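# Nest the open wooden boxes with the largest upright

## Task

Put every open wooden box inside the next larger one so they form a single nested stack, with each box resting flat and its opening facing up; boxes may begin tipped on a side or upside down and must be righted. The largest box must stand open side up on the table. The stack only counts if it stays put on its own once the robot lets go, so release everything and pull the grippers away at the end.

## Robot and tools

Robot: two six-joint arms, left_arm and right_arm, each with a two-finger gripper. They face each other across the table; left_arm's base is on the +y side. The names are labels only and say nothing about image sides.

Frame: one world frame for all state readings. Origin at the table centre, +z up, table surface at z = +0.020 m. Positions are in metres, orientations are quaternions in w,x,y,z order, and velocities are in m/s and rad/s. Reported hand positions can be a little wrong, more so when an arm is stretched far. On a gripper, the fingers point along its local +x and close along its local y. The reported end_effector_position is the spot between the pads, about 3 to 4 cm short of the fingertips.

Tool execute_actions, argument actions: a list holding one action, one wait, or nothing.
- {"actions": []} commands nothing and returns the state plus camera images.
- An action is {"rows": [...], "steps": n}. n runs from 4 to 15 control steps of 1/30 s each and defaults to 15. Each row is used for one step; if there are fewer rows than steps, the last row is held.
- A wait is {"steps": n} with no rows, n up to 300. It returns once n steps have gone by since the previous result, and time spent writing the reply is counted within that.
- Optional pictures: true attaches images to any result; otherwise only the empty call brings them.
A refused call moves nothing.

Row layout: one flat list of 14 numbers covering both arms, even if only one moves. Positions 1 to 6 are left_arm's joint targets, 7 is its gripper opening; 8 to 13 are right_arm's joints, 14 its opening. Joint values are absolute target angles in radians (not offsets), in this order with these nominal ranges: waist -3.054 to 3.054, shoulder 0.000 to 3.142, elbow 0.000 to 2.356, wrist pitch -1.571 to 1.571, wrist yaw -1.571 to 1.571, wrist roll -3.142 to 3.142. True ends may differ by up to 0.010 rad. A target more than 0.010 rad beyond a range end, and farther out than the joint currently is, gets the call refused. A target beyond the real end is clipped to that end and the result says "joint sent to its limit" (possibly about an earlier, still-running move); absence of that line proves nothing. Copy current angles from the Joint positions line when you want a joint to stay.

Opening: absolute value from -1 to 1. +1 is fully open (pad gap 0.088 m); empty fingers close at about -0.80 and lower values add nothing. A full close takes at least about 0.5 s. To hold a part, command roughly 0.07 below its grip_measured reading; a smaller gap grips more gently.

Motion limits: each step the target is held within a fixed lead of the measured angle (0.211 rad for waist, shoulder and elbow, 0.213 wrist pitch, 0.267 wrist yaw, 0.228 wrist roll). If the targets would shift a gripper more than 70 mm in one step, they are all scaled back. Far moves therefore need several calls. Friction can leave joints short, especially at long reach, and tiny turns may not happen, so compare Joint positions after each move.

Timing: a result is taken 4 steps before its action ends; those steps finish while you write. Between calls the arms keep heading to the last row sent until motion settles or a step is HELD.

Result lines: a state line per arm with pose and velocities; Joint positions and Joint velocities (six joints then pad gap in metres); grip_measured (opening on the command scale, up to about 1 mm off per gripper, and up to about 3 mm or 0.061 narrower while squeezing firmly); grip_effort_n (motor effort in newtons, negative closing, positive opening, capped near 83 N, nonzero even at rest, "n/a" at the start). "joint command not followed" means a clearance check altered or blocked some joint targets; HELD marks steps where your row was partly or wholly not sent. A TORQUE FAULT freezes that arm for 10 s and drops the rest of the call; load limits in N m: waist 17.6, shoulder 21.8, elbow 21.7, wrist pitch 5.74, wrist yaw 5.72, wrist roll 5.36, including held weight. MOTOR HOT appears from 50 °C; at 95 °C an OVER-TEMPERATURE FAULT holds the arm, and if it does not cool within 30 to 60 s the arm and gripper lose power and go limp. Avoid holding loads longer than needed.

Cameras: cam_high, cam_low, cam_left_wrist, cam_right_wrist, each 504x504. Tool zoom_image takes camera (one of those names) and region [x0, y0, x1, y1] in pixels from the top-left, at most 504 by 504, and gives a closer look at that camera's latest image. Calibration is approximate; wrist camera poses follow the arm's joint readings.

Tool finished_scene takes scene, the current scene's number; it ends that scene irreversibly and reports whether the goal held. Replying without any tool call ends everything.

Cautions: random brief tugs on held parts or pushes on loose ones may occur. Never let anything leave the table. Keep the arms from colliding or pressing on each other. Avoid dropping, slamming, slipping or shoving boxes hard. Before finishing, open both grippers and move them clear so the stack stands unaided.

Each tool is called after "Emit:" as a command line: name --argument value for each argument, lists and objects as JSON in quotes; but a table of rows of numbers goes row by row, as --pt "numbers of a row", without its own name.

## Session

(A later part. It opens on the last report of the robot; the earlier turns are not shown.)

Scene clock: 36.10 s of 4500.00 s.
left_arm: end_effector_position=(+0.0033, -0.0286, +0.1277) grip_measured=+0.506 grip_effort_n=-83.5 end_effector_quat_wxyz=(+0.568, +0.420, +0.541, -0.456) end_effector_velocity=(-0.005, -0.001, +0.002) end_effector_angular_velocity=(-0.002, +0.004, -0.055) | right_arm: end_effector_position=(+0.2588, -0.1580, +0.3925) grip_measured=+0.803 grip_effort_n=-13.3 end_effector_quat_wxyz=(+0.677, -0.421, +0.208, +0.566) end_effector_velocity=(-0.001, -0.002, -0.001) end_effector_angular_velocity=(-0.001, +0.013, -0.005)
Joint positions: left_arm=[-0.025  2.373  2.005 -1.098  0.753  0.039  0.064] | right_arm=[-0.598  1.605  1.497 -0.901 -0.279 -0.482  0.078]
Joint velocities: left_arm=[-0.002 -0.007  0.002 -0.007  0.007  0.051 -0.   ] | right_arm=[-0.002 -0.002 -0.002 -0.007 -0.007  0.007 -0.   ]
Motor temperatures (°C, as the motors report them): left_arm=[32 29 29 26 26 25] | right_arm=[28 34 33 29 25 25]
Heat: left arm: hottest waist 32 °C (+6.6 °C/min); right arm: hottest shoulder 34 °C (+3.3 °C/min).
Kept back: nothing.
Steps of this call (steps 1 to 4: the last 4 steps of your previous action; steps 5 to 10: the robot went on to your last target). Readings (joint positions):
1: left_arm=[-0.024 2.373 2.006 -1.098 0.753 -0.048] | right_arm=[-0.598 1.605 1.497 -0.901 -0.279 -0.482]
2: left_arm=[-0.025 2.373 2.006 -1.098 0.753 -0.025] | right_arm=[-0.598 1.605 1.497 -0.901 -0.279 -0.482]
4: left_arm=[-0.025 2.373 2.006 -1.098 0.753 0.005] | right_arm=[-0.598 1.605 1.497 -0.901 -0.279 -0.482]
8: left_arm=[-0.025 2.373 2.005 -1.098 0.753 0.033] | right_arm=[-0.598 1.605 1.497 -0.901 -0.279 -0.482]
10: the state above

Emit:
execute_actions --actions '[{"rows":[[-0.105,2.452,1.925,-0.86,0.775,-0.07,0.2,-0.6,1.6,1.5,-0.9,-0.28,-0.48,0.8]],"steps":15}]'

Emit:
execute_actions --actions '[{"steps":8}]'

Scene clock: 36.60 s of 4500.00 s.
left_arm: end_effector_position=(+0.0066, -0.0379, +0.0696) grip_measured=+0.506 grip_effort_n=-83.5 end_effector_quat_wxyz=(+0.562, +0.414, +0.540, -0.471) end_effector_velocity=(-0.012, -0.013, -0.009) end_effector_angular_velocity=(-0.038, +0.007, -0.012) | right_arm: end_effector_position=(+0.2588, -0.1580, +0.3925) grip_measured=+0.803 grip_effort_n=-14.2 end_effector_quat_wxyz=(+0.677, -0.421, +0.208, +0.566) end_effector_velocity=(+0.001, -0.002, -0.001) end_effector_angular_velocity=(-0.005, +0.003, -0.014)
Joint positions: left_arm=[-0.099  2.439  1.934 -0.874  0.77  -0.06   0.064] | right_arm=[-0.598  1.605  1.497 -0.901 -0.279 -0.482  0.078]
Joint velocities: left_arm=[-0.032 -0.002 -0.002  0.081  0.007 -0.066 -0.   ] | right_arm=[-0.002 -0.002 -0.002 -0.007  0.007  0.007 -0.   ]
Motor temperatures (°C, as the motors report them): left_arm=[32 29 29 26 26 25] | right_arm=[28 34 33 29 25 25]
Heat: left arm: hottest waist 32 °C (+6.6 °C/min); right arm: hottest shoulder 34 °C (+3.3 °C/min).
Steps of this call (steps 1 to 4: the robot went on to your last target; steps 5 to 15: the first 11 steps of this action). Readings (joint positions):
5: left_arm=[-0.026 2.377 1.997 -1.080 0.753 0.033] | right_arm=[-0.598 1.605 1.497 -0.901 -0.279 -0.482]
6: left_arm=[-0.033 2.381 1.983 -1.026 0.755 0.009] | right_arm=[-0.598 1.605 1.497 -0.901 -0.279 -0.482]
8: left_arm=[-0.057 2.400 1.968 -0.951 0.762 -0.022] | right_arm=[-0.598 1.605 1.497 -0.901 -0.279 -0.482]
12: left_arm=[-0.101 2.439 1.937 -0.897 0.769 -0.055] | right_arm=[-0.598 1.605 1.497 -0.901 -0.279 -0.482]
15: the state above

Scene clock: 36.87 s of 4500.00 s.
left_arm: end_effector_position=(+0.0062, -0.0384, +0.0684) grip_measured=+0.506 grip_effort_n=-83.5 end_effector_quat_wxyz=(+0.562, +0.413, +0.540, -0.471) end_effector_velocity=(+0.000, +0.003, -0.001) end_effector_angular_velocity=(+0.012, -0.003, +0.029) | right_arm: end_effector_position=(+0.2588, -0.1580, +0.3925) grip_measured=+0.803 grip_effort_n=-14.2 end_effector_quat_wxyz=(+0.677, -0.421, +0.208, +0.566) end_effector_velocity=(-0.005, -0.002, -0.003) end_effector_angular_velocity=(-0.015, +0.023, +0.017)
Joint positions: left_arm=[-0.102  2.439  1.931 -0.866  0.77  -0.067  0.064] | right_arm=[-0.598  1.605  1.497 -0.901 -0.279 -0.482  0.078]
Joint velocities: left_arm=[-0.002 -0.002 -0.007 -0.007 -0.007 -0.022 -0.   ] | right_arm=[ 0.002 -0.002 -0.002 -0.022 -0.022 -0.007 -0.   ]
Motor temperatures (°C, as the motors report them): left_arm=[32 29 29 26 26 25] | right_arm=[28 34 33 29 25 25]
Heat: left arm: hottest waist 32 °C (+6.5 °C/min); right arm: hottest shoulder 34 °C (+3.3 °C/min).
Kept back: nothing.
Steps of this call (steps 1 to 4: the last 4 steps of your previous action; steps 5 to 8: the robot went on to your last target). Readings (joint positions):
1: left_arm=[-0.100 2.439 1.934 -0.872 0.770 -0.062] | right_arm=[-0.598 1.605 1.497 -0.901 -0.279 -0.482]
2: left_arm=[-0.102 2.439 1.933 -0.870 0.770 -0.063] | right_arm=[-0.598 1.605 1.497 -0.901 -0.279 -0.482]
4: left_arm=[-0.102 2.439 1.932 -0.868 0.770 -0.065] | right_arm=[-0.598 1.605 1.497 -0.901 -0.279 -0.482]
8: the state above

Emit:
execute_actions --actions '[{"rows":[[-0.102,2.439,1.931,-0.866,0.77,-0.067,1.0,-0.6,1.6,1.5,-0.9,-0.28,-0.48,0.8]],"steps":14}]'

Emit:
execute_actions --actions '[{"rows":[[-0.02,2.3,2.05,-1.25,0.75,0.05,1.0,-0.3,1.7,1.6,-1.0,-0.28,0,1.0]],"steps":15}]'

Emit:
execute_actions --actions '[{"rows":[[0.2,2.0,1.6,-1.3,0.72,-0.2,1.0,0.0,1.9,1.7,-1.2,-0.28,0.3,1.0]],"steps":15}]'

Emit:
execute_actions --actions '[{"rows":[[0.32,1.85,1.0,-1.02,0.67,0,1.0,0.19,2.2,1.95,-1.3,-0.28,0.3,1.0]],"steps":15}]'

Emit:
execute_actions --actions '[{"steps":20}]' --pictures true

Scene clock: 37.53 s of 4500.00 s.
left_arm: end_effector_position=(+0.0055, -0.0386, +0.0679) grip_measured=+0.946 grip_effort_n=15.6 end_effector_quat_wxyz=(+0.562, +0.413, +0.540, -0.472) end_effector_velocity=(-0.003, -0.000, +0.000) end_effector_angular_velocity=(+0.002, +0.008, -0.008) | right_arm: end_effector_position=(+0.2588, -0.1580, +0.3925) grip_measured=+0.803 grip_effort_n=-13.7 end_effector_quat_wxyz=(+0.677, -0.421, +0.208, +0.566) end_effector_velocity=(-0.003, -0.001, -0.001) end_effector_angular_velocity=(-0.001, +0.015, +0.016)
Joint positions: left_arm=[-0.103  2.439  1.931 -0.864  0.771 -0.067  0.085] | right_arm=[-0.598  1.605  1.497 -0.901 -0.279 -0.482  0.078]
Joint velocities: left_arm=[-0.002 -0.002  0.002 -0.007  0.007  0.007  0.023] | right_arm=[-0.002 -0.002 -0.002 -0.007 -0.022 -0.007 -0.   ]
Motor temperatures (°C, as the motors report them): left_arm=[32 29 29 26 26 25] | right_arm=[28 34 33 29 25 25]
Heat: left arm: hottest waist 32 °C (+6.4 °C/min); right arm: hottest shoulder 34 °C (+3.2 °C/min).
Steps of this call (steps 1 to 10: the robot went on to your last target; steps 11 to 20: the first 10 steps of this action). Readings (joint positions):
11: left_arm=[-0.102 2.439 1.931 -0.865 0.770 -0.067] | right_arm=[-0.598 1.605 1.497 -0.901 -0.279 -0.482]
12: left_arm=[-0.102 2.439 1.931 -0.864 0.770 -0.067] | right_arm=[-0.598 1.605 1.497 -0.901 -0.279 -0.482]
14: left_arm=[-0.103 2.439 1.931 -0.864 0.770 -0.067] | right_arm=[-0.598 1.605 1.497 -0.901 -0.279 -0.482]
18: left_arm=[-0.103 2.439 1.931 -0.864 0.771 -0.067] | right_arm=[-0.598 1.605 1.497 -0.901 -0.279 -0.482]
20: the state above

Scene clock: 38.03 s of 4500.00 s.
left_arm: end_effector_position=(-0.0227, -0.0275, +0.1573) grip_measured=+1.000 grip_effort_n=15.6 end_effector_quat_wxyz=(+0.569, +0.417, +0.542, -0.456) end_effector_velocity=(-0.063, +0.014, +0.110) end_effector_angular_velocity=(-0.017, -0.035, +0.003) | right_arm: end_effector_position=(+0.1611, -0.1196, +0.3517) grip_measured=+0.986 grip_effort_n=19.8 end_effector_quat_wxyz=(+0.651, -0.360, +0.338, +0.576) end_effector_velocity=(-0.045, +0.011, -0.008) end_effector_angular_velocity=(+0.003, +0.277, -0.294)
Joint positions: left_arm=[-0.02   2.308  2.042 -1.203  0.757  0.038  0.088] | right_arm=[-0.314  1.685  1.578 -0.991 -0.281 -0.064  0.087]
Joint velocities: left_arm=[ 0.066 -0.208  0.125 -0.359 -0.022  0.066  0.   ] | right_arm=[ 0.105  0.032  0.061 -0.051 -0.037  0.476  0.004]
Motor temperatures (°C, as the motors report them): left_arm=[32 29 29 26 26 25] | right_arm=[28 34 33 29 25 25]
Heat: left arm: hottest waist 32 °C (+6.3 °C/min); right arm: hottest shoulder 34 °C (+3.2 °C/min).
Steps of this call (steps 1 to 4: the last 4 steps of your previous action; steps 5 to 15: the first 11 steps of this action). Readings (joint positions):
5: left_arm=[-0.102 2.435 1.938 -0.880 0.771 -0.058] | right_arm=[-0.592 1.610 1.503 -0.910 -0.275 -0.457]
6: left_arm=[-0.099 2.431 1.950 -0.919 0.768 -0.041] | right_arm=[-0.567 1.621 1.520 -0.930 -0.271 -0.410]
8: left_arm=[-0.082 2.412 1.971 -0.992 0.762 -0.012] | right_arm=[-0.491 1.645 1.548 -0.948 -0.273 -0.328]
12: left_arm=[-0.037 2.344 2.020 -1.149 0.758 0.026] | right_arm=[-0.349 1.677 1.572 -0.981 -0.281 -0.143]
15: the state above

Scene clock: 38.53 s of 4500.00 s.
left_arm: end_effector_position=(+0.0013, +0.0646, +0.2306) grip_measured=+1.000 grip_effort_n=15.6 end_effector_quat_wxyz=(+0.668, +0.270, +0.622, -0.307) end_effector_velocity=(-0.011, +0.149, -0.015) end_effector_angular_velocity=(+0.149, +0.127, +0.516) | right_arm: end_effector_position=(+0.1051, -0.1153, +0.2963) grip_measured=+0.997 grip_effort_n=19.8 end_effector_quat_wxyz=(+0.615, -0.373, +0.458, +0.523) end_effector_velocity=(+0.080, -0.006, +0.075) end_effector_angular_velocity=(+0.194, -0.042, -0.248)
Joint positions: left_arm=[ 0.201  2.03   1.686 -1.295  0.725 -0.174  0.088] | right_arm=[-0.138  1.821  1.655 -1.126 -0.279  0.173  0.088]
Joint velocities: left_arm=[ 0.125 -0.315 -0.628 -0.051 -0.022 -0.183  0.   ] | right_arm=[-0.232 -0.12   0.017 -0.007  0.051  0.051 -0.   ]
Motor temperatures (°C, as the motors report them): left_arm=[32 29 29 26 26 25] | right_arm=[28 34 33 29 25 25]
Heat: left arm: hottest waist 32 °C (+6.2 °C/min); right arm: hottest shoulder 34 °C (+3.1 °C/min).
Kept back: nothing.
A step of this action was HELD (marked below), so the last 4 steps of it were dropped. An arm can still carry out its HELD step.
Steps of this call (steps 1 to 4: the last 4 steps of your previous action; steps 5 to 15: the first 11 steps of this action). Readings (joint positions):
5: left_arm=[-0.019 2.295 2.035 -1.233 0.754 0.030] | right_arm=[-0.305 1.698 1.594 -1.011 -0.278 -0.001]
6: left_arm=[-0.009 2.278 2.004 -1.243 0.752 -0.002] | right_arm=[-0.286 1.718 1.618 -1.047 -0.275 0.038]
8: left_arm=[0.035 2.231 1.939 -1.264 0.743 -0.059] | right_arm=[-0.223 1.766 1.649 -1.086 -0.275 0.108]
11: left_arm=[0.128 2.133 1.823 -1.278 0.732 -0.128] | right_arm=[-0.129 1.821 1.657 -1.128 -0.280 0.173] HELD
12: left_arm=[0.156 2.098 1.780 -1.285 0.729 -0.145] | right_arm=[-0.119 1.827 1.654 -1.128 -0.280 0.173] HELD
13: left_arm=[0.179 2.067 1.741 -1.290 0.727 -0.157] | right_arm=[-0.121 1.828 1.654 -1.128 -0.280 0.173] HELD
14: left_arm=[0.194 2.044 1.710 -1.294 0.726 -0.167] | right_arm=[-0.129 1.825 1.654 -1.127 -0.280 0.173] HELD
15: the state above
joint command not followed: on one or more control steps a check withheld the commanded joint targets of the right arm, and it was not sent them on those steps.
cause: the commanded joint targets would bring a part of the robot too close to another arm (a part of this arm just beyond joint 4 (wrist pitch) and a part of the other arm just beyond its joint 4 (wrist pitch), along the way the arms are being sent); next, command targets that bring no part of the robot closer to that arm.

Scene clock: 38.90 s of 4500.00 s.
left_arm: end_effector_position=(+0.0359, +0.1494, +0.2040) grip_measured=+1.000 grip_effort_n=15.6 end_effector_quat_wxyz=(+0.680, +0.288, +0.596, -0.315) end_effector_velocity=(-0.016, +0.360, -0.288) end_effector_angular_velocity=(+0.705, +0.626, +0.709) | right_arm: end_effector_position=(+0.0729, -0.1095, +0.2786) grip_measured=+0.997 grip_effort_n=19.8 end_effector_quat_wxyz=(+0.590, -0.399, +0.482, +0.510) end_effector_velocity=(-0.216, +0.045, -0.135) end_effector_angular_velocity=(-0.510, +0.056, +0.229)
Joint positions: left_arm=[ 0.316  1.863  1.216 -1.038  0.677 -0.013  0.088] | right_arm=[-0.047  1.905  1.748 -1.201 -0.279  0.227  0.088]
Joint velocities: left_arm=[-0.007 -0.002 -1.346  0.125 -0.037  0.066  0.   ] | right_arm=[ 0.608  0.564  0.559 -0.344 -0.007  0.256 -0.   ]
Motor temperatures (°C, as the motors report them): left_arm=[32 29 29 26 26 25] | right_arm=[28 34 33 29 25 25]
Heat: left arm: hottest waist 32 °C (+6.2 °C/min); right arm: hottest shoulder 34 °C (+3.1 °C/min).
Kept back: nothing.
A step of this action was HELD (marked below), so the last 4 steps of it were dropped. An arm can still carry out its HELD step.
Steps of this call (steps 1 to 11: the first 11 steps of this action). Readings (joint positions):
1: left_arm=[0.205 2.010 1.654 -1.274 0.724 -0.161] | right_arm=[-0.143 1.818 1.655 -1.126 -0.279 0.173] HELD
2: left_arm=[0.216 1.984 1.605 -1.218 0.712 -0.121] | right_arm=[-0.145 1.817 1.655 -1.126 -0.279 0.173] HELD
4: left_arm=[0.253 1.935 1.514 -1.140 0.695 -0.071] | right_arm=[-0.141 1.819 1.655 -1.128 -0.279 0.175]
8: left_arm=[0.312 1.869 1.348 -1.059 0.680 -0.026] | right_arm=[-0.103 1.853 1.694 -1.164 -0.279 0.201]
11: the state above
joint command not followed: on one or more control steps a check withheld the commanded joint targets of the right arm, and it was not sent them on those steps.
cause: the commanded joint targets would bring a part of the robot too close to another arm (a part of this arm just beyond joint 4 (wrist pitch) and a part of the other arm just beyond its joint 4 (wrist pitch)); next, command targets that bring no part of the robot closer to that arm.

Scene clock: 39.57 s of 4500.00 s.
left_arm: end_effector_position=(+0.0306, +0.1935, +0.1721) grip_measured=+1.000 grip_effort_n=15.6 end_effector_quat_wxyz=(+0.658, +0.280, +0.644, -0.272) end_effector_velocity=(-0.005, +0.007, -0.001) end_effector_angular_velocity=(+0.029, +0.018, +0.032) | right_arm: end_effector_position=(+0.0235, -0.1020, +0.2484) grip_measured=+0.997 grip_effort_n=19.3 end_effector_quat_wxyz=(+0.553, -0.442, +0.496, +0.503) end_effector_velocity=(+0.002, -0.004, -0.006) end_effector_angular_velocity=(-0.035, +0.003, -0.020)
Joint positions: left_arm=[ 0.316  1.861  1.055 -1.022  0.672 -0.003  0.088] | right_arm=[ 0.088  2.03   1.877 -1.27  -0.279  0.277  0.088]
Joint velocities: left_arm=[-0.002 -0.002 -0.007 -0.037 -0.007 -0.007  0.   ] | right_arm=[-0.002  0.012 -0.002 -0.022 -0.007  0.007 -0.   ]
Motor temperatures (°C, as the motors report them): left_arm=[32 29 29 26 26 25] | right_arm=[28 34 33 29 25 25]
Heat: left arm: hottest waist 32 °C (+6.1 °C/min); right arm: hottest shoulder 34 °C (+3.0 °C/min).
Kept back: nothing.
Steps of this call (steps 1 to 20: nothing new was sent). Readings (joint positions):
1: left_arm=[0.316 1.863 1.175 -1.035 0.675 -0.011] | right_arm=[-0.026 1.924 1.768 -1.212 -0.279 0.236]
2: left_arm=[0.316 1.863 1.139 -1.035 0.673 -0.009] | right_arm=[-0.005 1.944 1.787 -1.223 -0.279 0.243]
4: left_arm=[0.316 1.863 1.095 -1.033 0.672 -0.007] | right_arm=[0.036 1.982 1.824 -1.241 -0.279 0.257]
8: left_arm=[0.316 1.862 1.070 -1.024 0.672 -0.004] | right_arm=[0.084 2.020 1.857 -1.261 -0.279 0.270]
20: the state above
camera_calibration (this result's frames):
cam_left_wrist: T_world_to_cam=[[-0.73929, -0.671763, -0.0467524, 0.176908], [-0.648562, 0.691638, 0.317812, -0.134953], [-0.181159, 0.265277, -0.947, 0.191657], [0, 0, 0, 1]] pos_world=[0.0779814, 0.161337, 0.23266]
cam_right_wrist: T_world_to_cam=[[0.997943, -0.0613252, -0.0186654, -0.010807], [-0.057273, -0.983766, 0.170071, -0.109961], [-0.028792, -0.168652, -0.985255, 0.310517], [0, 0, 0, 1]] pos_world=[0.0134274, -0.056469, 0.324438]

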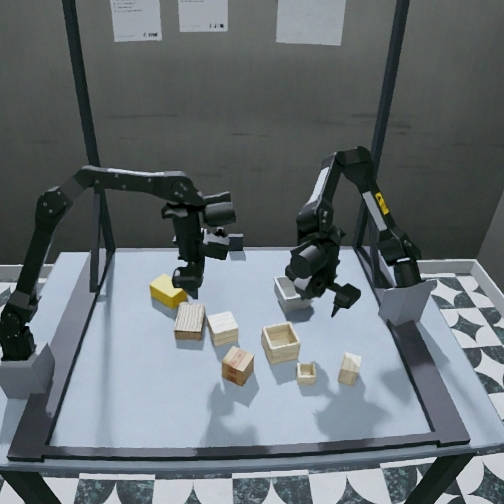

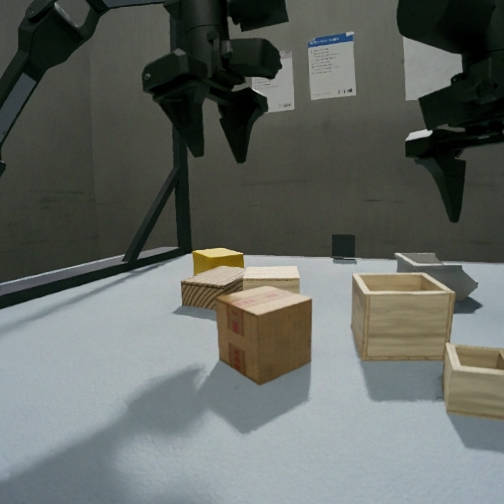

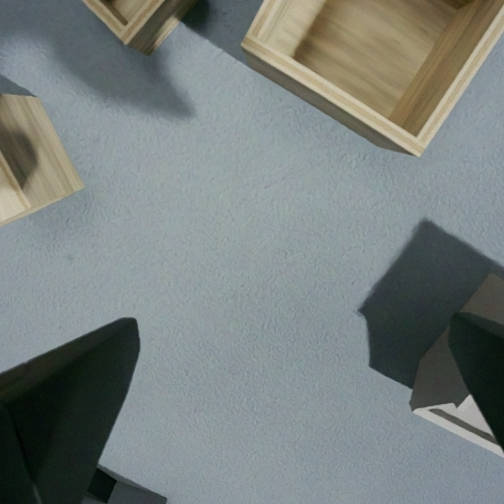

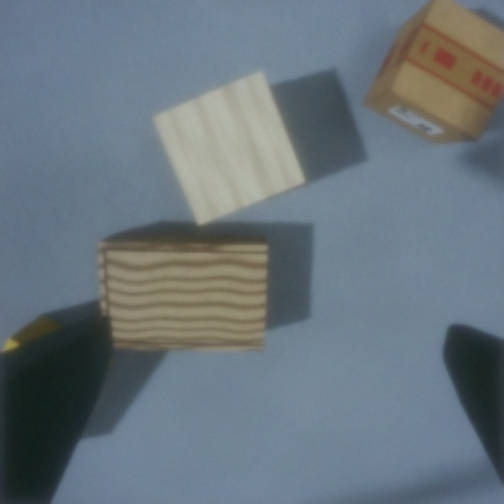

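Emit:
execute_actions --actions '[{"rows":[[0.32,1.85,1.0,-1.02,0.67,0,1.0,0.13,2.23,1.74,-1.08,-0.28,-0.1,1.0]],"steps":15}]'

Emit:
execute_actions --actions '[{"steps":8}]' --pictures true

Scene clock: 40.30 s of 4500.00 s.
left_arm: end_effector_position=(+0.0269, +0.2068, +0.1641) grip_measured=+1.000 grip_effort_n=15.6 end_effector_quat_wxyz=(+0.650, +0.276, +0.658, -0.259) end_effector_velocity=(-0.003, +0.008, -0.004) end_effector_angular_velocity=(+0.022, +0.010, +0.022) | right_arm: end_effector_position=(+0.0384, -0.0969, +0.1450) grip_measured=+0.997 grip_effort_n=19.8 end_effector_quat_wxyz=(+0.442, -0.563, +0.443, +0.540) end_effector_velocity=(+0.030, -0.029, -0.128) end_effector_angular_velocity=(-0.241, -0.054, +0.359)
Joint positions: left_arm=[ 0.316  1.857  1.008 -1.02   0.672 -0.003  0.088] | right_arm=[ 0.125  2.213  1.758 -1.104 -0.279 -0.049  0.088]
Joint velocities: left_arm=[-0.002 -0.002 -0.022 -0.007 -0.007 -0.007  0.   ] | right_arm=[ 0.042  0.208 -0.183  0.154  0.022 -0.388 -0.   ]
Motor temperatures (°C, as the motors report them): left_arm=[32 29 29 26 26 25] | right_arm=[28 35 33 29 25 25]
Heat: left arm: hottest waist 32 °C (+6.0 °C/min); right arm: hottest shoulder 35 °C (+4.5 °C/min).
Steps of this call (steps 1 to 11: nothing new was sent; steps 12 to 22: the first 11 steps of this action). Readings (joint positions):
12: left_arm=[0.316 1.861 1.051 -1.019 0.672 -0.003] | right_arm=[0.089 2.038 1.874 -1.265 -0.279 0.264]
13: left_arm=[0.316 1.858 1.043 -1.017 0.672 -0.003] | right_arm=[0.090 2.047 1.868 -1.236 -0.279 0.232]
15: left_arm=[0.316 1.857 1.025 -1.020 0.672 -0.003] | right_arm=[0.098 2.081 1.851 -1.185 -0.279 0.168]
19: left_arm=[0.316 1.857 1.010 -1.020 0.672 -0.003] | right_arm=[0.117 2.171 1.789 -1.124 -0.279 0.012]
22: the state above

Scene clock: 40.57 s of 4500.00 s.
left_arm: end_effector_position=(+0.0267, +0.2075, +0.1636) grip_measured=+1.000 grip_effort_n=15.6 end_effector_quat_wxyz=(+0.650, +0.276, +0.659, -0.259) end_effector_velocity=(+0.000, +0.002, -0.001) end_effector_angular_velocity=(+0.005, -0.006, -0.011) | right_arm: end_effector_position=(+0.0388, -0.0952, +0.1405) grip_measured=+0.997 grip_effort_n=19.3 end_effector_quat_wxyz=(+0.430, -0.572, +0.429, +0.552) end_effector_velocity=(+0.004, -0.007, -0.001) end_effector_angular_velocity=(-0.029, -0.012, +0.040)
Joint positions: left_arm=[ 0.316  1.857  1.006 -1.02   0.672 -0.003  0.088] | right_arm=[ 0.127  2.22   1.752 -1.085 -0.279 -0.092  0.088]
Joint velocities: left_arm=[-0.002 -0.002 -0.007  0.007 -0.007  0.007  0.   ] | right_arm=[-0.002 -0.002 -0.012 -0.022  0.007 -0.051 -0.   ]
Motor temperatures (°C, as the motors report them): left_arm=[32 29 29 26 26 25] | right_arm=[28 35 33 29 25 25]
Heat: left arm: hottest waist 32 °C (+5.9 °C/min); right arm: hottest shoulder 35 °C (+4.4 °C/min).
Kept back: nothing.
Steps of this call (steps 1 to 4: the last 4 steps of your previous action; steps 5 to 8: the robot went on to your last target). Readings (joint positions):
1: left_arm=[0.316 1.857 1.007 -1.020 0.672 -0.003] | right_arm=[0.126 2.218 1.754 -1.099 -0.279 -0.061]
2: left_arm=[0.316 1.857 1.007 -1.020 0.672 -0.003] | right_arm=[0.127 2.220 1.752 -1.095 -0.279 -0.069]
4: left_arm=[0.316 1.857 1.006 -1.020 0.672 -0.003] | right_arm=[0.127 2.220 1.752 -1.088 -0.279 -0.082]
8: the state above
camera_calibration (this result's frames):
cam_left_wrist: T_world_to_cam=[[-0.721894, -0.690479, -0.0459069, 0.186309], [-0.659079, 0.665813, 0.349726, -0.143976], [-0.210913, 0.282721, -0.935727, 0.174547], [0, 0, 0, 1]] pos_world=[0.0764179, 0.175155, 0.222233]
cam_right_wrist: T_world_to_cam=[[0.953577, 0.301138, 0.00278444, 0.00552793], [0.285843, -0.907978, 0.306383, -0.109279], [0.0947917, -0.291364, -0.951904, 0.184566], [0, 0, 0, 1]] pos_world=[0.00847001, -0.0471117, 0.209155]

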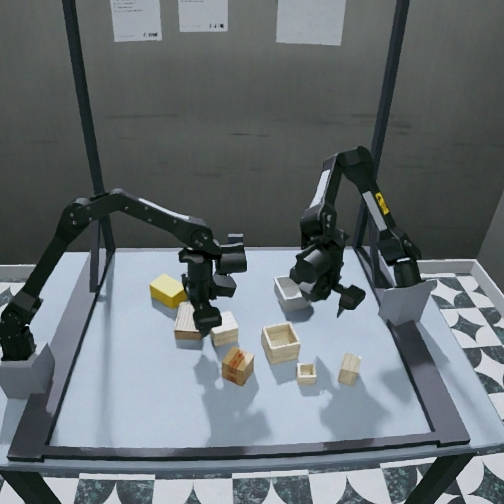

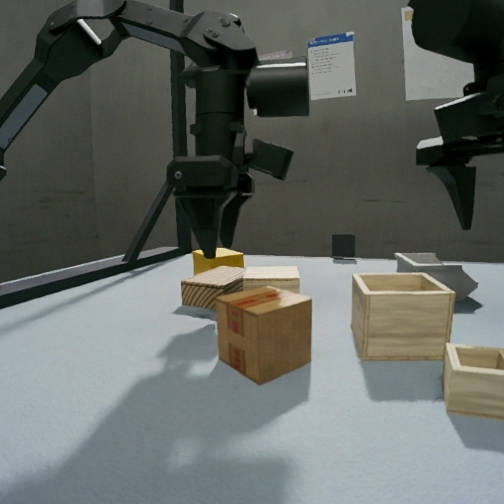

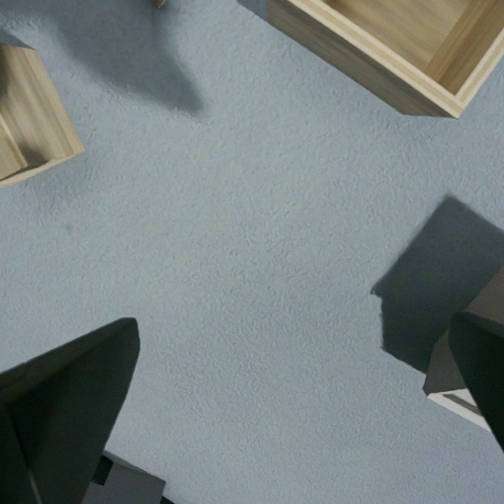

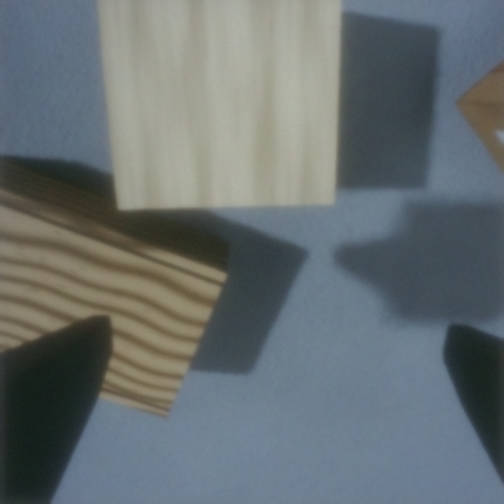

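Emit:
execute_actions --actions '[{"rows":[[0.32,1.85,1.0,-1.02,0.67,0,1.0,0.18,2.48,2.12,-1.2,-0.28,-0.1,1.0]],"steps":15}]'

Emit:
execute_actions --actions '[{"steps":10}]' --pictures true

Scene clock: 41.27 s of 4500.00 s.
left_arm: end_effector_position=(+0.0267, +0.2076, +0.1636) grip_measured=+1.000 grip_effort_n=15.6 end_effector_quat_wxyz=(+0.650, +0.276, +0.659, -0.259) end_effector_velocity=(-0.003, +0.001, -0.002) end_effector_angular_velocity=(+0.006, +0.013, +0.024) | right_arm: end_effector_position=(+0.0146, -0.0584, +0.1103) grip_measured=+0.998 grip_effort_n=18.8 end_effector_quat_wxyz=(+0.406, -0.591, +0.424, +0.553) end_effector_velocity=(-0.041, +0.074, +0.077) end_effector_angular_velocity=(+0.277, +0.089, +0.087)
Joint positions: left_arm=[ 0.316  1.857  1.006 -1.02   0.672 -0.003  0.088] | right_arm=[ 0.18   2.456  2.073 -1.191 -0.279 -0.098  0.088]
Joint velocities: left_arm=[-0.007  0.002 -0.002 -0.007  0.007 -0.022  0.   ] | right_arm=[-0.007  0.002  0.339 -0.037 -0.022 -0.007 -0.   ]
Motor temperatures (°C, as the motors report them): left_arm=[32 29 29 26 26 25] | right_arm=[28 35 33 29 25 25]
Heat: left arm: hottest waist 32 °C (+5.8 °C/min); right arm: hottest shoulder 35 °C (+4.4 °C/min).
Steps of this call (steps 1 to 10: the robot went on to your last target; steps 11 to 21: the first 11 steps of this action). Readings (joint positions):
11: left_arm=[0.316 1.857 1.006 -1.020 0.672 -0.003] | right_arm=[0.128 2.236 1.766 -1.100 -0.279 -0.098]
12: left_arm=[0.316 1.857 1.006 -1.020 0.672 -0.003] | right_arm=[0.132 2.268 1.813 -1.132 -0.279 -0.098]
14: left_arm=[0.316 1.857 1.006 -1.020 0.672 -0.003] | right_arm=[0.149 2.345 1.907 -1.145 -0.279 -0.098]
18: left_arm=[0.316 1.857 1.006 -1.020 0.672 -0.003] | right_arm=[0.176 2.445 2.029 -1.182 -0.279 -0.098]
21: the state above

Scene clock: 41.60 s of 4500.00 s.
left_arm: end_effector_position=(+0.0267, +0.2076, +0.1636) grip_measured=+1.000 grip_effort_n=15.6 end_effector_quat_wxyz=(+0.650, +0.276, +0.659, -0.259) end_effector_velocity=(+0.000, -0.002, -0.000) end_effector_angular_velocity=(-0.008, +0.002, +0.001) | right_arm: end_effector_position=(+0.0116, -0.0522, +0.1158) grip_measured=+0.998 grip_effort_n=19.3 end_effector_quat_wxyz=(+0.410, -0.587, +0.417, +0.560) end_effector_velocity=(-0.000, -0.004, -0.011) end_effector_angular_velocity=(-0.035, +0.014, -0.015)
Joint positions: left_arm=[ 0.316  1.857  1.006 -1.02   0.672 -0.003  0.088] | right_arm=[ 0.18   2.461  2.107 -1.198 -0.279 -0.098  0.088]
Joint velocities: left_arm=[-0.002  0.002  0.002  0.007  0.007 -0.007  0.   ] | right_arm=[ 0.002  0.027  0.002 -0.007 -0.022  0.007  0.   ]
Motor temperatures (°C, as the motors report them): left_arm=[32 29 29 26 26 25] | right_arm=[28 35 33 29 25 25]
Heat: left arm: hottest waist 32 °C (+5.8 °C/min); right arm: hottest shoulder 35 °C (+4.3 °C/min).
Kept back: nothing.
Steps of this call (steps 1 to 4: the last 4 steps of your previous action; steps 5 to 10: the robot went on to your last target). Readings (joint positions):
1: left_arm=[0.316 1.857 1.006 -1.020 0.672 -0.003] | right_arm=[0.180 2.456 2.083 -1.192 -0.279 -0.098]
2: left_arm=[0.316 1.857 1.006 -1.020 0.672 -0.003] | right_arm=[0.180 2.456 2.093 -1.193 -0.279 -0.098]
4: left_arm=[0.316 1.857 1.006 -1.020 0.672 -0.003] | right_arm=[0.180 2.456 2.104 -1.194 -0.279 -0.098]
8: left_arm=[0.316 1.857 1.006 -1.020 0.672 -0.003] | right_arm=[0.180 2.459 2.107 -1.197 -0.279 -0.098]
10: the state above
camera_calibration (this result's frames):
cam_left_wrist: T_world_to_cam=[[-0.721736, -0.690645, -0.0459033, 0.18639], [-0.659168, 0.665579, 0.350002, -0.144042], [-0.211175, 0.282867, -0.935624, 0.174404], [0, 0, 0, 1]] pos_world=[0.0764063, 0.175268, 0.222147]
cam_right_wrist: T_world_to_cam=[[0.935025, 0.354578, -0.00178265, 0.0221508], [0.336445, -0.885601, 0.320181, -0.0559351], [0.11195, -0.299977, -0.947355, 0.175076], [0, 0, 0, 1]] pos_world=[-0.0214922, -0.00487161, 0.183808]

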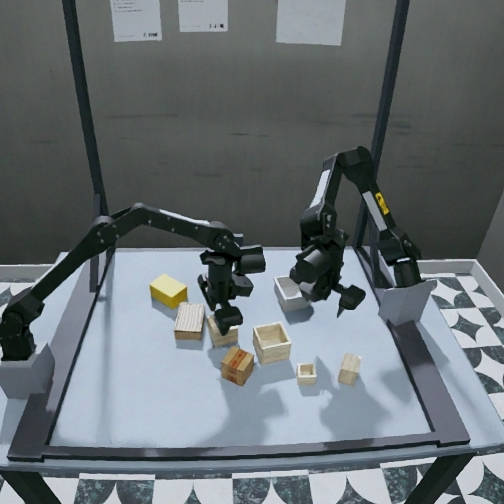

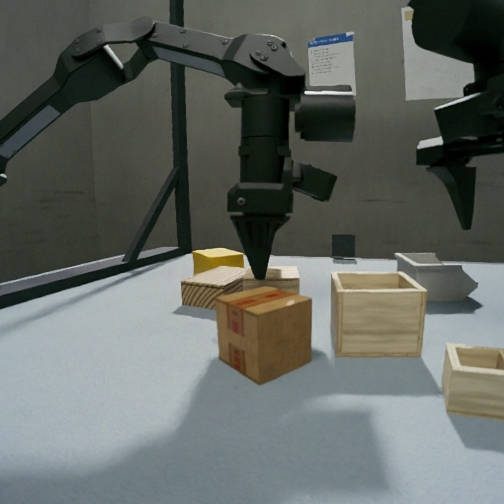

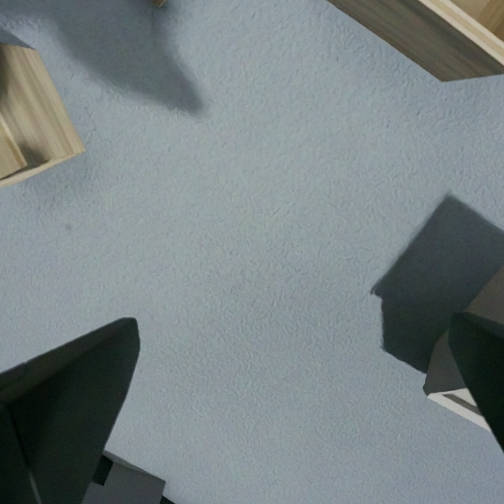

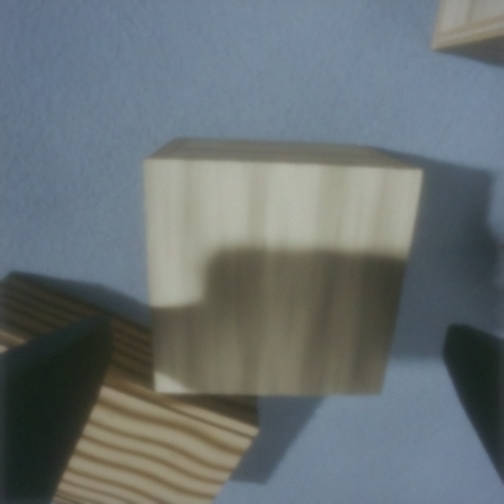

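Emit:
execute_actions --actions '[{"rows":[[0.32,1.85,1.0,-1.02,0.67,0,1.0,0.18,2.53,2.15,-1.19,-0.28,-0.1,1.0]],"steps":12}]'

Emit:
execute_actions --actions '[{"steps":8}]' --pictures true

Scene clock: 42.23 s of 4500.00 s.
left_arm: end_effector_position=(+0.0267, +0.2076, +0.1636) grip_measured=+1.000 grip_effort_n=15.6 end_effector_quat_wxyz=(+0.650, +0.276, +0.659, -0.259) end_effector_velocity=(-0.000, +0.003, +0.001) end_effector_angular_velocity=(+0.019, -0.014, +0.007) | right_arm: end_effector_position=(+0.0152, -0.0485, +0.1014) grip_measured=+0.998 grip_effort_n=19.8 end_effector_quat_wxyz=(+0.407, -0.590, +0.422, +0.555) end_effector_velocity=(+0.014, -0.013, -0.042) end_effector_angular_velocity=(-0.113, -0.020, -0.040)
Joint positions: left_arm=[ 0.316  1.857  1.006 -1.02   0.672 -0.003  0.088] | right_arm=[ 0.18   2.509  2.134 -1.194 -0.279 -0.098  0.088]
Joint velocities: left_arm=[-0.002 -0.007 -0.002 -0.007 -0.022 -0.007  0.   ] | right_arm=[ 0.002  0.095 -0.002 -0.022 -0.007  0.007  0.   ]
Motor temperatures (°C, as the motors report them): left_arm=[32 29 29 26 26 25] | right_arm=[28 35 33 29 25 25]
Heat: left arm: hottest waist 32 °C (+5.7 °C/min); right arm: hottest shoulder 35 °C (+4.3 °C/min).
Steps of this call (steps 1 to 11: the robot went on to your last target; steps 12 to 19: the first 8 steps of this action). Readings (joint positions):
12: left_arm=[0.316 1.857 1.006 -1.020 0.672 -0.003] | right_arm=[0.180 2.467 2.111 -1.199 -0.279 -0.098]
13: left_arm=[0.316 1.857 1.006 -1.020 0.672 -0.003] | right_arm=[0.180 2.473 2.120 -1.199 -0.279 -0.098]
15: left_arm=[0.316 1.857 1.006 -1.020 0.672 -0.003] | right_arm=[0.180 2.488 2.132 -1.194 -0.279 -0.098]
19: the state above

Scene clock: 42.50 s of 4500.00 s.
left_arm: end_effector_position=(+0.0267, +0.2076, +0.1636) grip_measured=+1.000 grip_effort_n=15.6 end_effector_quat_wxyz=(+0.650, +0.276, +0.659, -0.259) end_effector_velocity=(-0.003, +0.004, -0.000) end_effector_angular_velocity=(+0.019, +0.007, +0.019) | right_arm: end_effector_position=(+0.0152, -0.0472, +0.1006) grip_measured=+0.998 grip_effort_n=18.8 end_effector_quat_wxyz=(+0.408, -0.589, +0.421, +0.556) end_effector_velocity=(-0.002, +0.002, +0.006) end_effector_angular_velocity=(+0.010, +0.010, +0.008)
Joint positions: left_arm=[ 0.316  1.857  1.006 -1.02   0.672 -0.003  0.088] | right_arm=[ 0.18   2.513  2.139 -1.192 -0.279 -0.098  0.088]
Joint velocities: left_arm=[-0.002 -0.002 -0.002 -0.022 -0.007 -0.007  0.   ] | right_arm=[-0.002 -0.007  0.012 -0.007 -0.007 -0.007 -0.   ]
Motor temperatures (°C, as the motors report them): left_arm=[32 29 29 26 26 25] | right_arm=[28 35 33 29 25 25]
Heat: left arm: hottest waist 32 °C (+5.6 °C/min); right arm: hottest shoulder 35 °C (+4.2 °C/min).
Kept back: nothing.
Steps of this call (steps 1 to 4: the last 4 steps of your previous action; steps 5 to 8: the robot went on to your last target). Readings (joint positions):
1: left_arm=[0.316 1.857 1.006 -1.020 0.672 -0.003] | right_arm=[0.180 2.511 2.134 -1.194 -0.279 -0.098]
2: left_arm=[0.316 1.857 1.006 -1.020 0.672 -0.003] | right_arm=[0.180 2.513 2.134 -1.193 -0.279 -0.098]
4: left_arm=[0.316 1.857 1.006 -1.020 0.672 -0.003] | right_arm=[0.180 2.513 2.135 -1.193 -0.279 -0.098]
8: the state above
camera_calibration (this result's frames):
cam_left_wrist: T_world_to_cam=[[-0.721736, -0.690645, -0.0459033, 0.18639], [-0.659168, 0.665579, 0.350002, -0.144042], [-0.211175, 0.282867, -0.935624, 0.174404], [0, 0, 0, 1]] pos_world=[0.0764063, 0.175268, 0.222147]
cam_right_wrist: T_world_to_cam=[[0.936272, 0.351258, -0.00340852, 0.0169917], [0.332377, -0.88272, 0.33216, -0.0488483], [0.113665, -0.312125, -0.943217, 0.160729], [0, 0, 0, 1]] pos_world=[-0.017942, 0.00107957, 0.167885]

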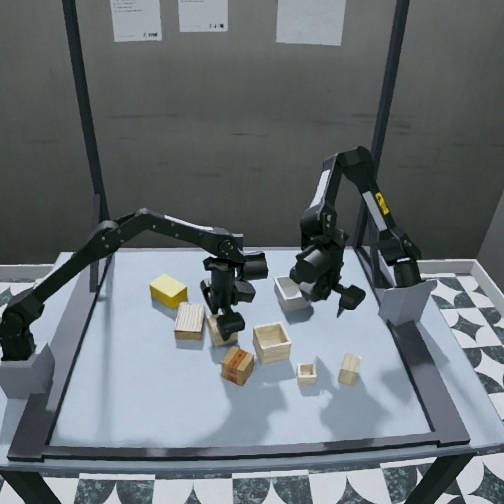

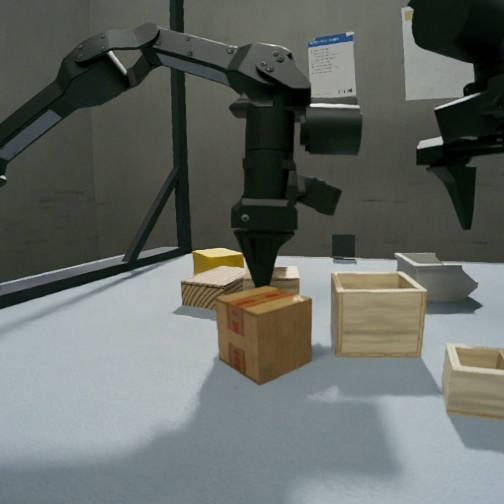

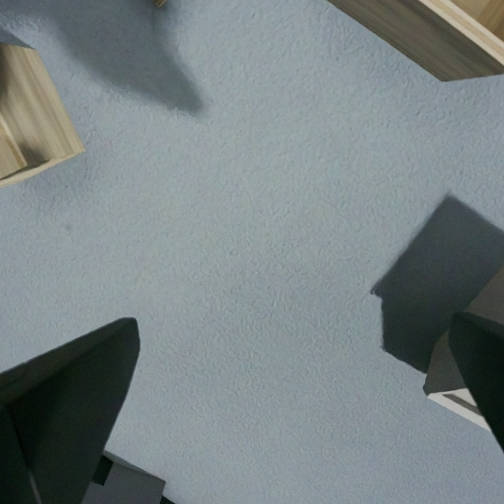

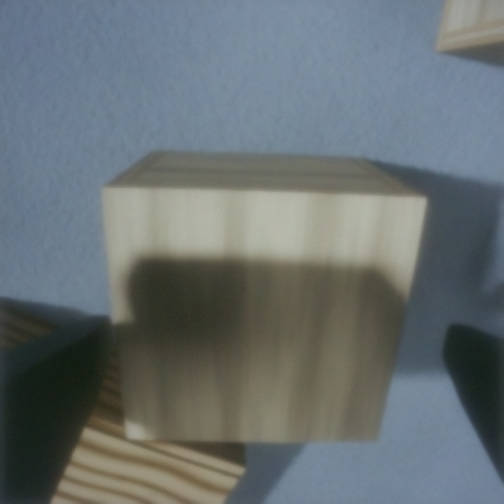

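Emit:
execute_actions --actions '[{"rows":[[0.32,1.85,1.0,-1.02,0.67,0,1.0,0.21,2.6,2.2,-1.17,-0.28,-0.1,1.0]],"steps":12}]'

Emit:
execute_actions --actions '[{"steps":8}]' --pictures true

Scene clock: 43.13 s of 4500.00 s.
left_arm: end_effector_position=(+0.0267, +0.2076, +0.1636) grip_measured=+1.000 grip_effort_n=15.6 end_effector_quat_wxyz=(+0.650, +0.276, +0.659, -0.259) end_effector_velocity=(-0.001, +0.002, -0.000) end_effector_angular_velocity=(+0.011, -0.001, +0.010) | right_arm: end_effector_position=(+0.0083, -0.0436, +0.0783) grip_measured=+0.998 grip_effort_n=19.8 end_effector_quat_wxyz=(+0.398, -0.597, +0.418, +0.557) end_effector_velocity=(-0.008, -0.026, -0.068) end_effector_angular_velocity=(-0.149, -0.041, +0.050)
Joint positions: left_arm=[ 0.316  1.857  1.006 -1.02   0.672 -0.003  0.088] | right_arm=[ 0.205  2.577  2.181 -1.175 -0.279 -0.098  0.088]
Joint velocities: left_arm=[-0.002 -0.002 -0.002 -0.007 -0.007 -0.007  0.   ] | right_arm=[ 0.071  0.129 -0.002 -0.007  0.007 -0.022  0.   ]
Motor temperatures (°C, as the motors report them): left_arm=[32 29 29 26 26 25] | right_arm=[28 35 33 29 25 25]
Heat: left arm: hottest waist 32 °C (+5.6 °C/min); right arm: hottest shoulder 35 °C (+4.2 °C/min).
Steps of this call (steps 1 to 11: the robot went on to your last target; steps 12 to 19: the first 8 steps of this action). Readings (joint positions):
12: left_arm=[0.316 1.857 1.006 -1.020 0.672 -0.003] | right_arm=[0.180 2.519 2.144 -1.193 -0.279 -0.098]
13: left_arm=[0.316 1.857 1.006 -1.020 0.672 -0.003] | right_arm=[0.182 2.529 2.157 -1.187 -0.279 -0.098]
15: left_arm=[0.316 1.857 1.006 -1.020 0.672 -0.003] | right_arm=[0.190 2.550 2.176 -1.175 -0.279 -0.098]
19: the state above

Scene clock: 43.40 s of 4500.00 s.
left_arm: end_effector_position=(+0.0267, +0.2076, +0.1636) grip_measured=+1.000 grip_effort_n=15.6 end_effector_quat_wxyz=(+0.650, +0.276, +0.659, -0.259) end_effector_velocity=(-0.000, -0.002, +0.000) end_effector_angular_velocity=(+0.000, -0.013, -0.009) | right_arm: end_effector_position=(+0.0065, -0.0422, +0.0763) grip_measured=+0.998 grip_effort_n=18.8 end_effector_quat_wxyz=(+0.397, -0.597, +0.416, +0.559) end_effector_velocity=(-0.005, +0.004, +0.006) end_effector_angular_velocity=(+0.011, +0.026, +0.009)
Joint positions: left_arm=[ 0.316  1.857  1.006 -1.02   0.672 -0.003  0.088] | right_arm=[ 0.209  2.584  2.189 -1.172 -0.279 -0.098  0.088]
Joint velocities: left_arm=[-0.007 -0.007  0.002  0.007 -0.007 -0.007  0.   ] | right_arm=[-0.002 -0.002  0.022 -0.007 -0.022 -0.007 -0.   ]
Motor temperatures (°C, as the motors report them): left_arm=[32 29 29 26 26 25] | right_arm=[28 35 33 29 25 25]
Heat: left arm: hottest waist 32 °C (+5.5 °C/min); right arm: hottest shoulder 35 °C (+4.1 °C/min).
Kept back: nothing.
Steps of this call (steps 1 to 4: the last 4 steps of your previous action; steps 5 to 8: the robot went on to your last target). Readings (joint positions):
1: left_arm=[0.316 1.857 1.006 -1.020 0.672 -0.003] | right_arm=[0.207 2.580 2.181 -1.175 -0.279 -0.098]
2: left_arm=[0.316 1.857 1.006 -1.020 0.672 -0.003] | right_arm=[0.208 2.582 2.181 -1.175 -0.279 -0.098]
4: left_arm=[0.316 1.857 1.006 -1.020 0.672 -0.003] | right_arm=[0.209 2.584 2.183 -1.174 -0.279 -0.098]
8: the state above
camera_calibration (this result's frames):
cam_left_wrist: T_world_to_cam=[[-0.721736, -0.690645, -0.0459033, 0.18639], [-0.659168, 0.665579, 0.350002, -0.144042], [-0.211175, 0.282867, -0.935624, 0.174404], [0, 0, 0, 1]] pos_world=[0.0764063, 0.175268, 0.222147]
cam_right_wrist: T_world_to_cam=[[0.926455, 0.376353, -0.00626227, 0.0246909], [0.355814, -0.870224, 0.340743, -0.0337685], [0.12279, -0.317912, -0.940135, 0.139815], [0, 0, 0, 1]] pos_world=[-0.0280276, 0.00577004, 0.143106]

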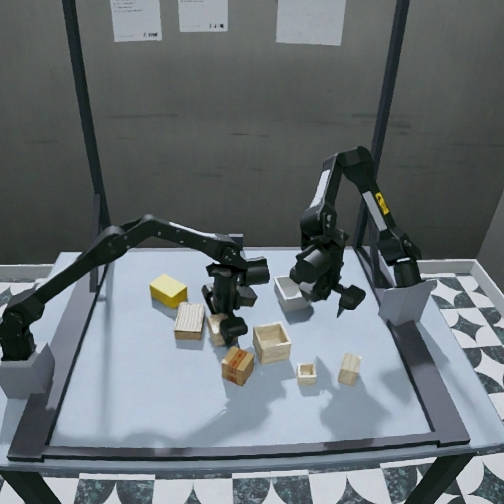

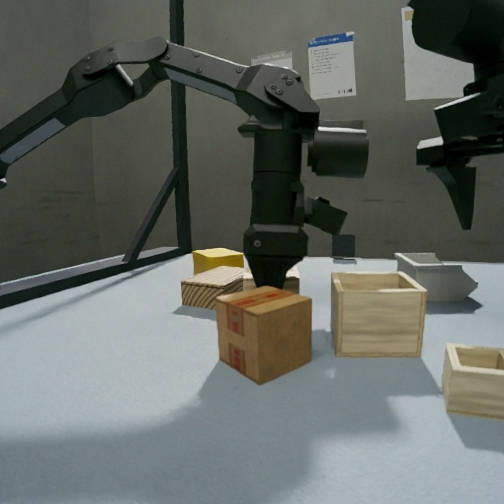

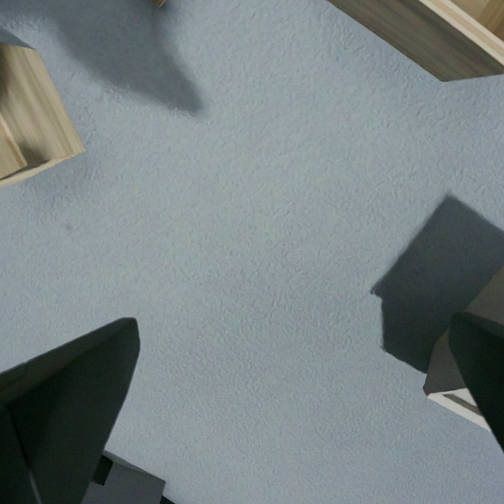

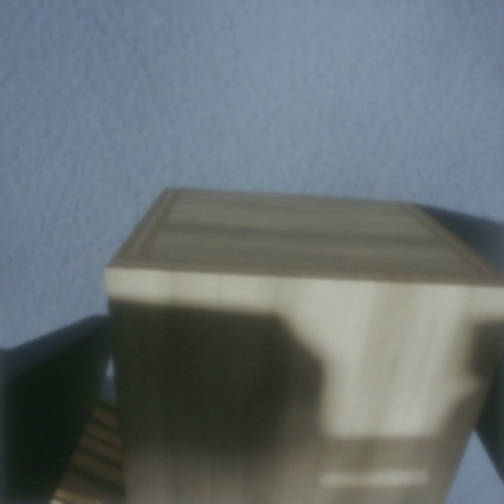

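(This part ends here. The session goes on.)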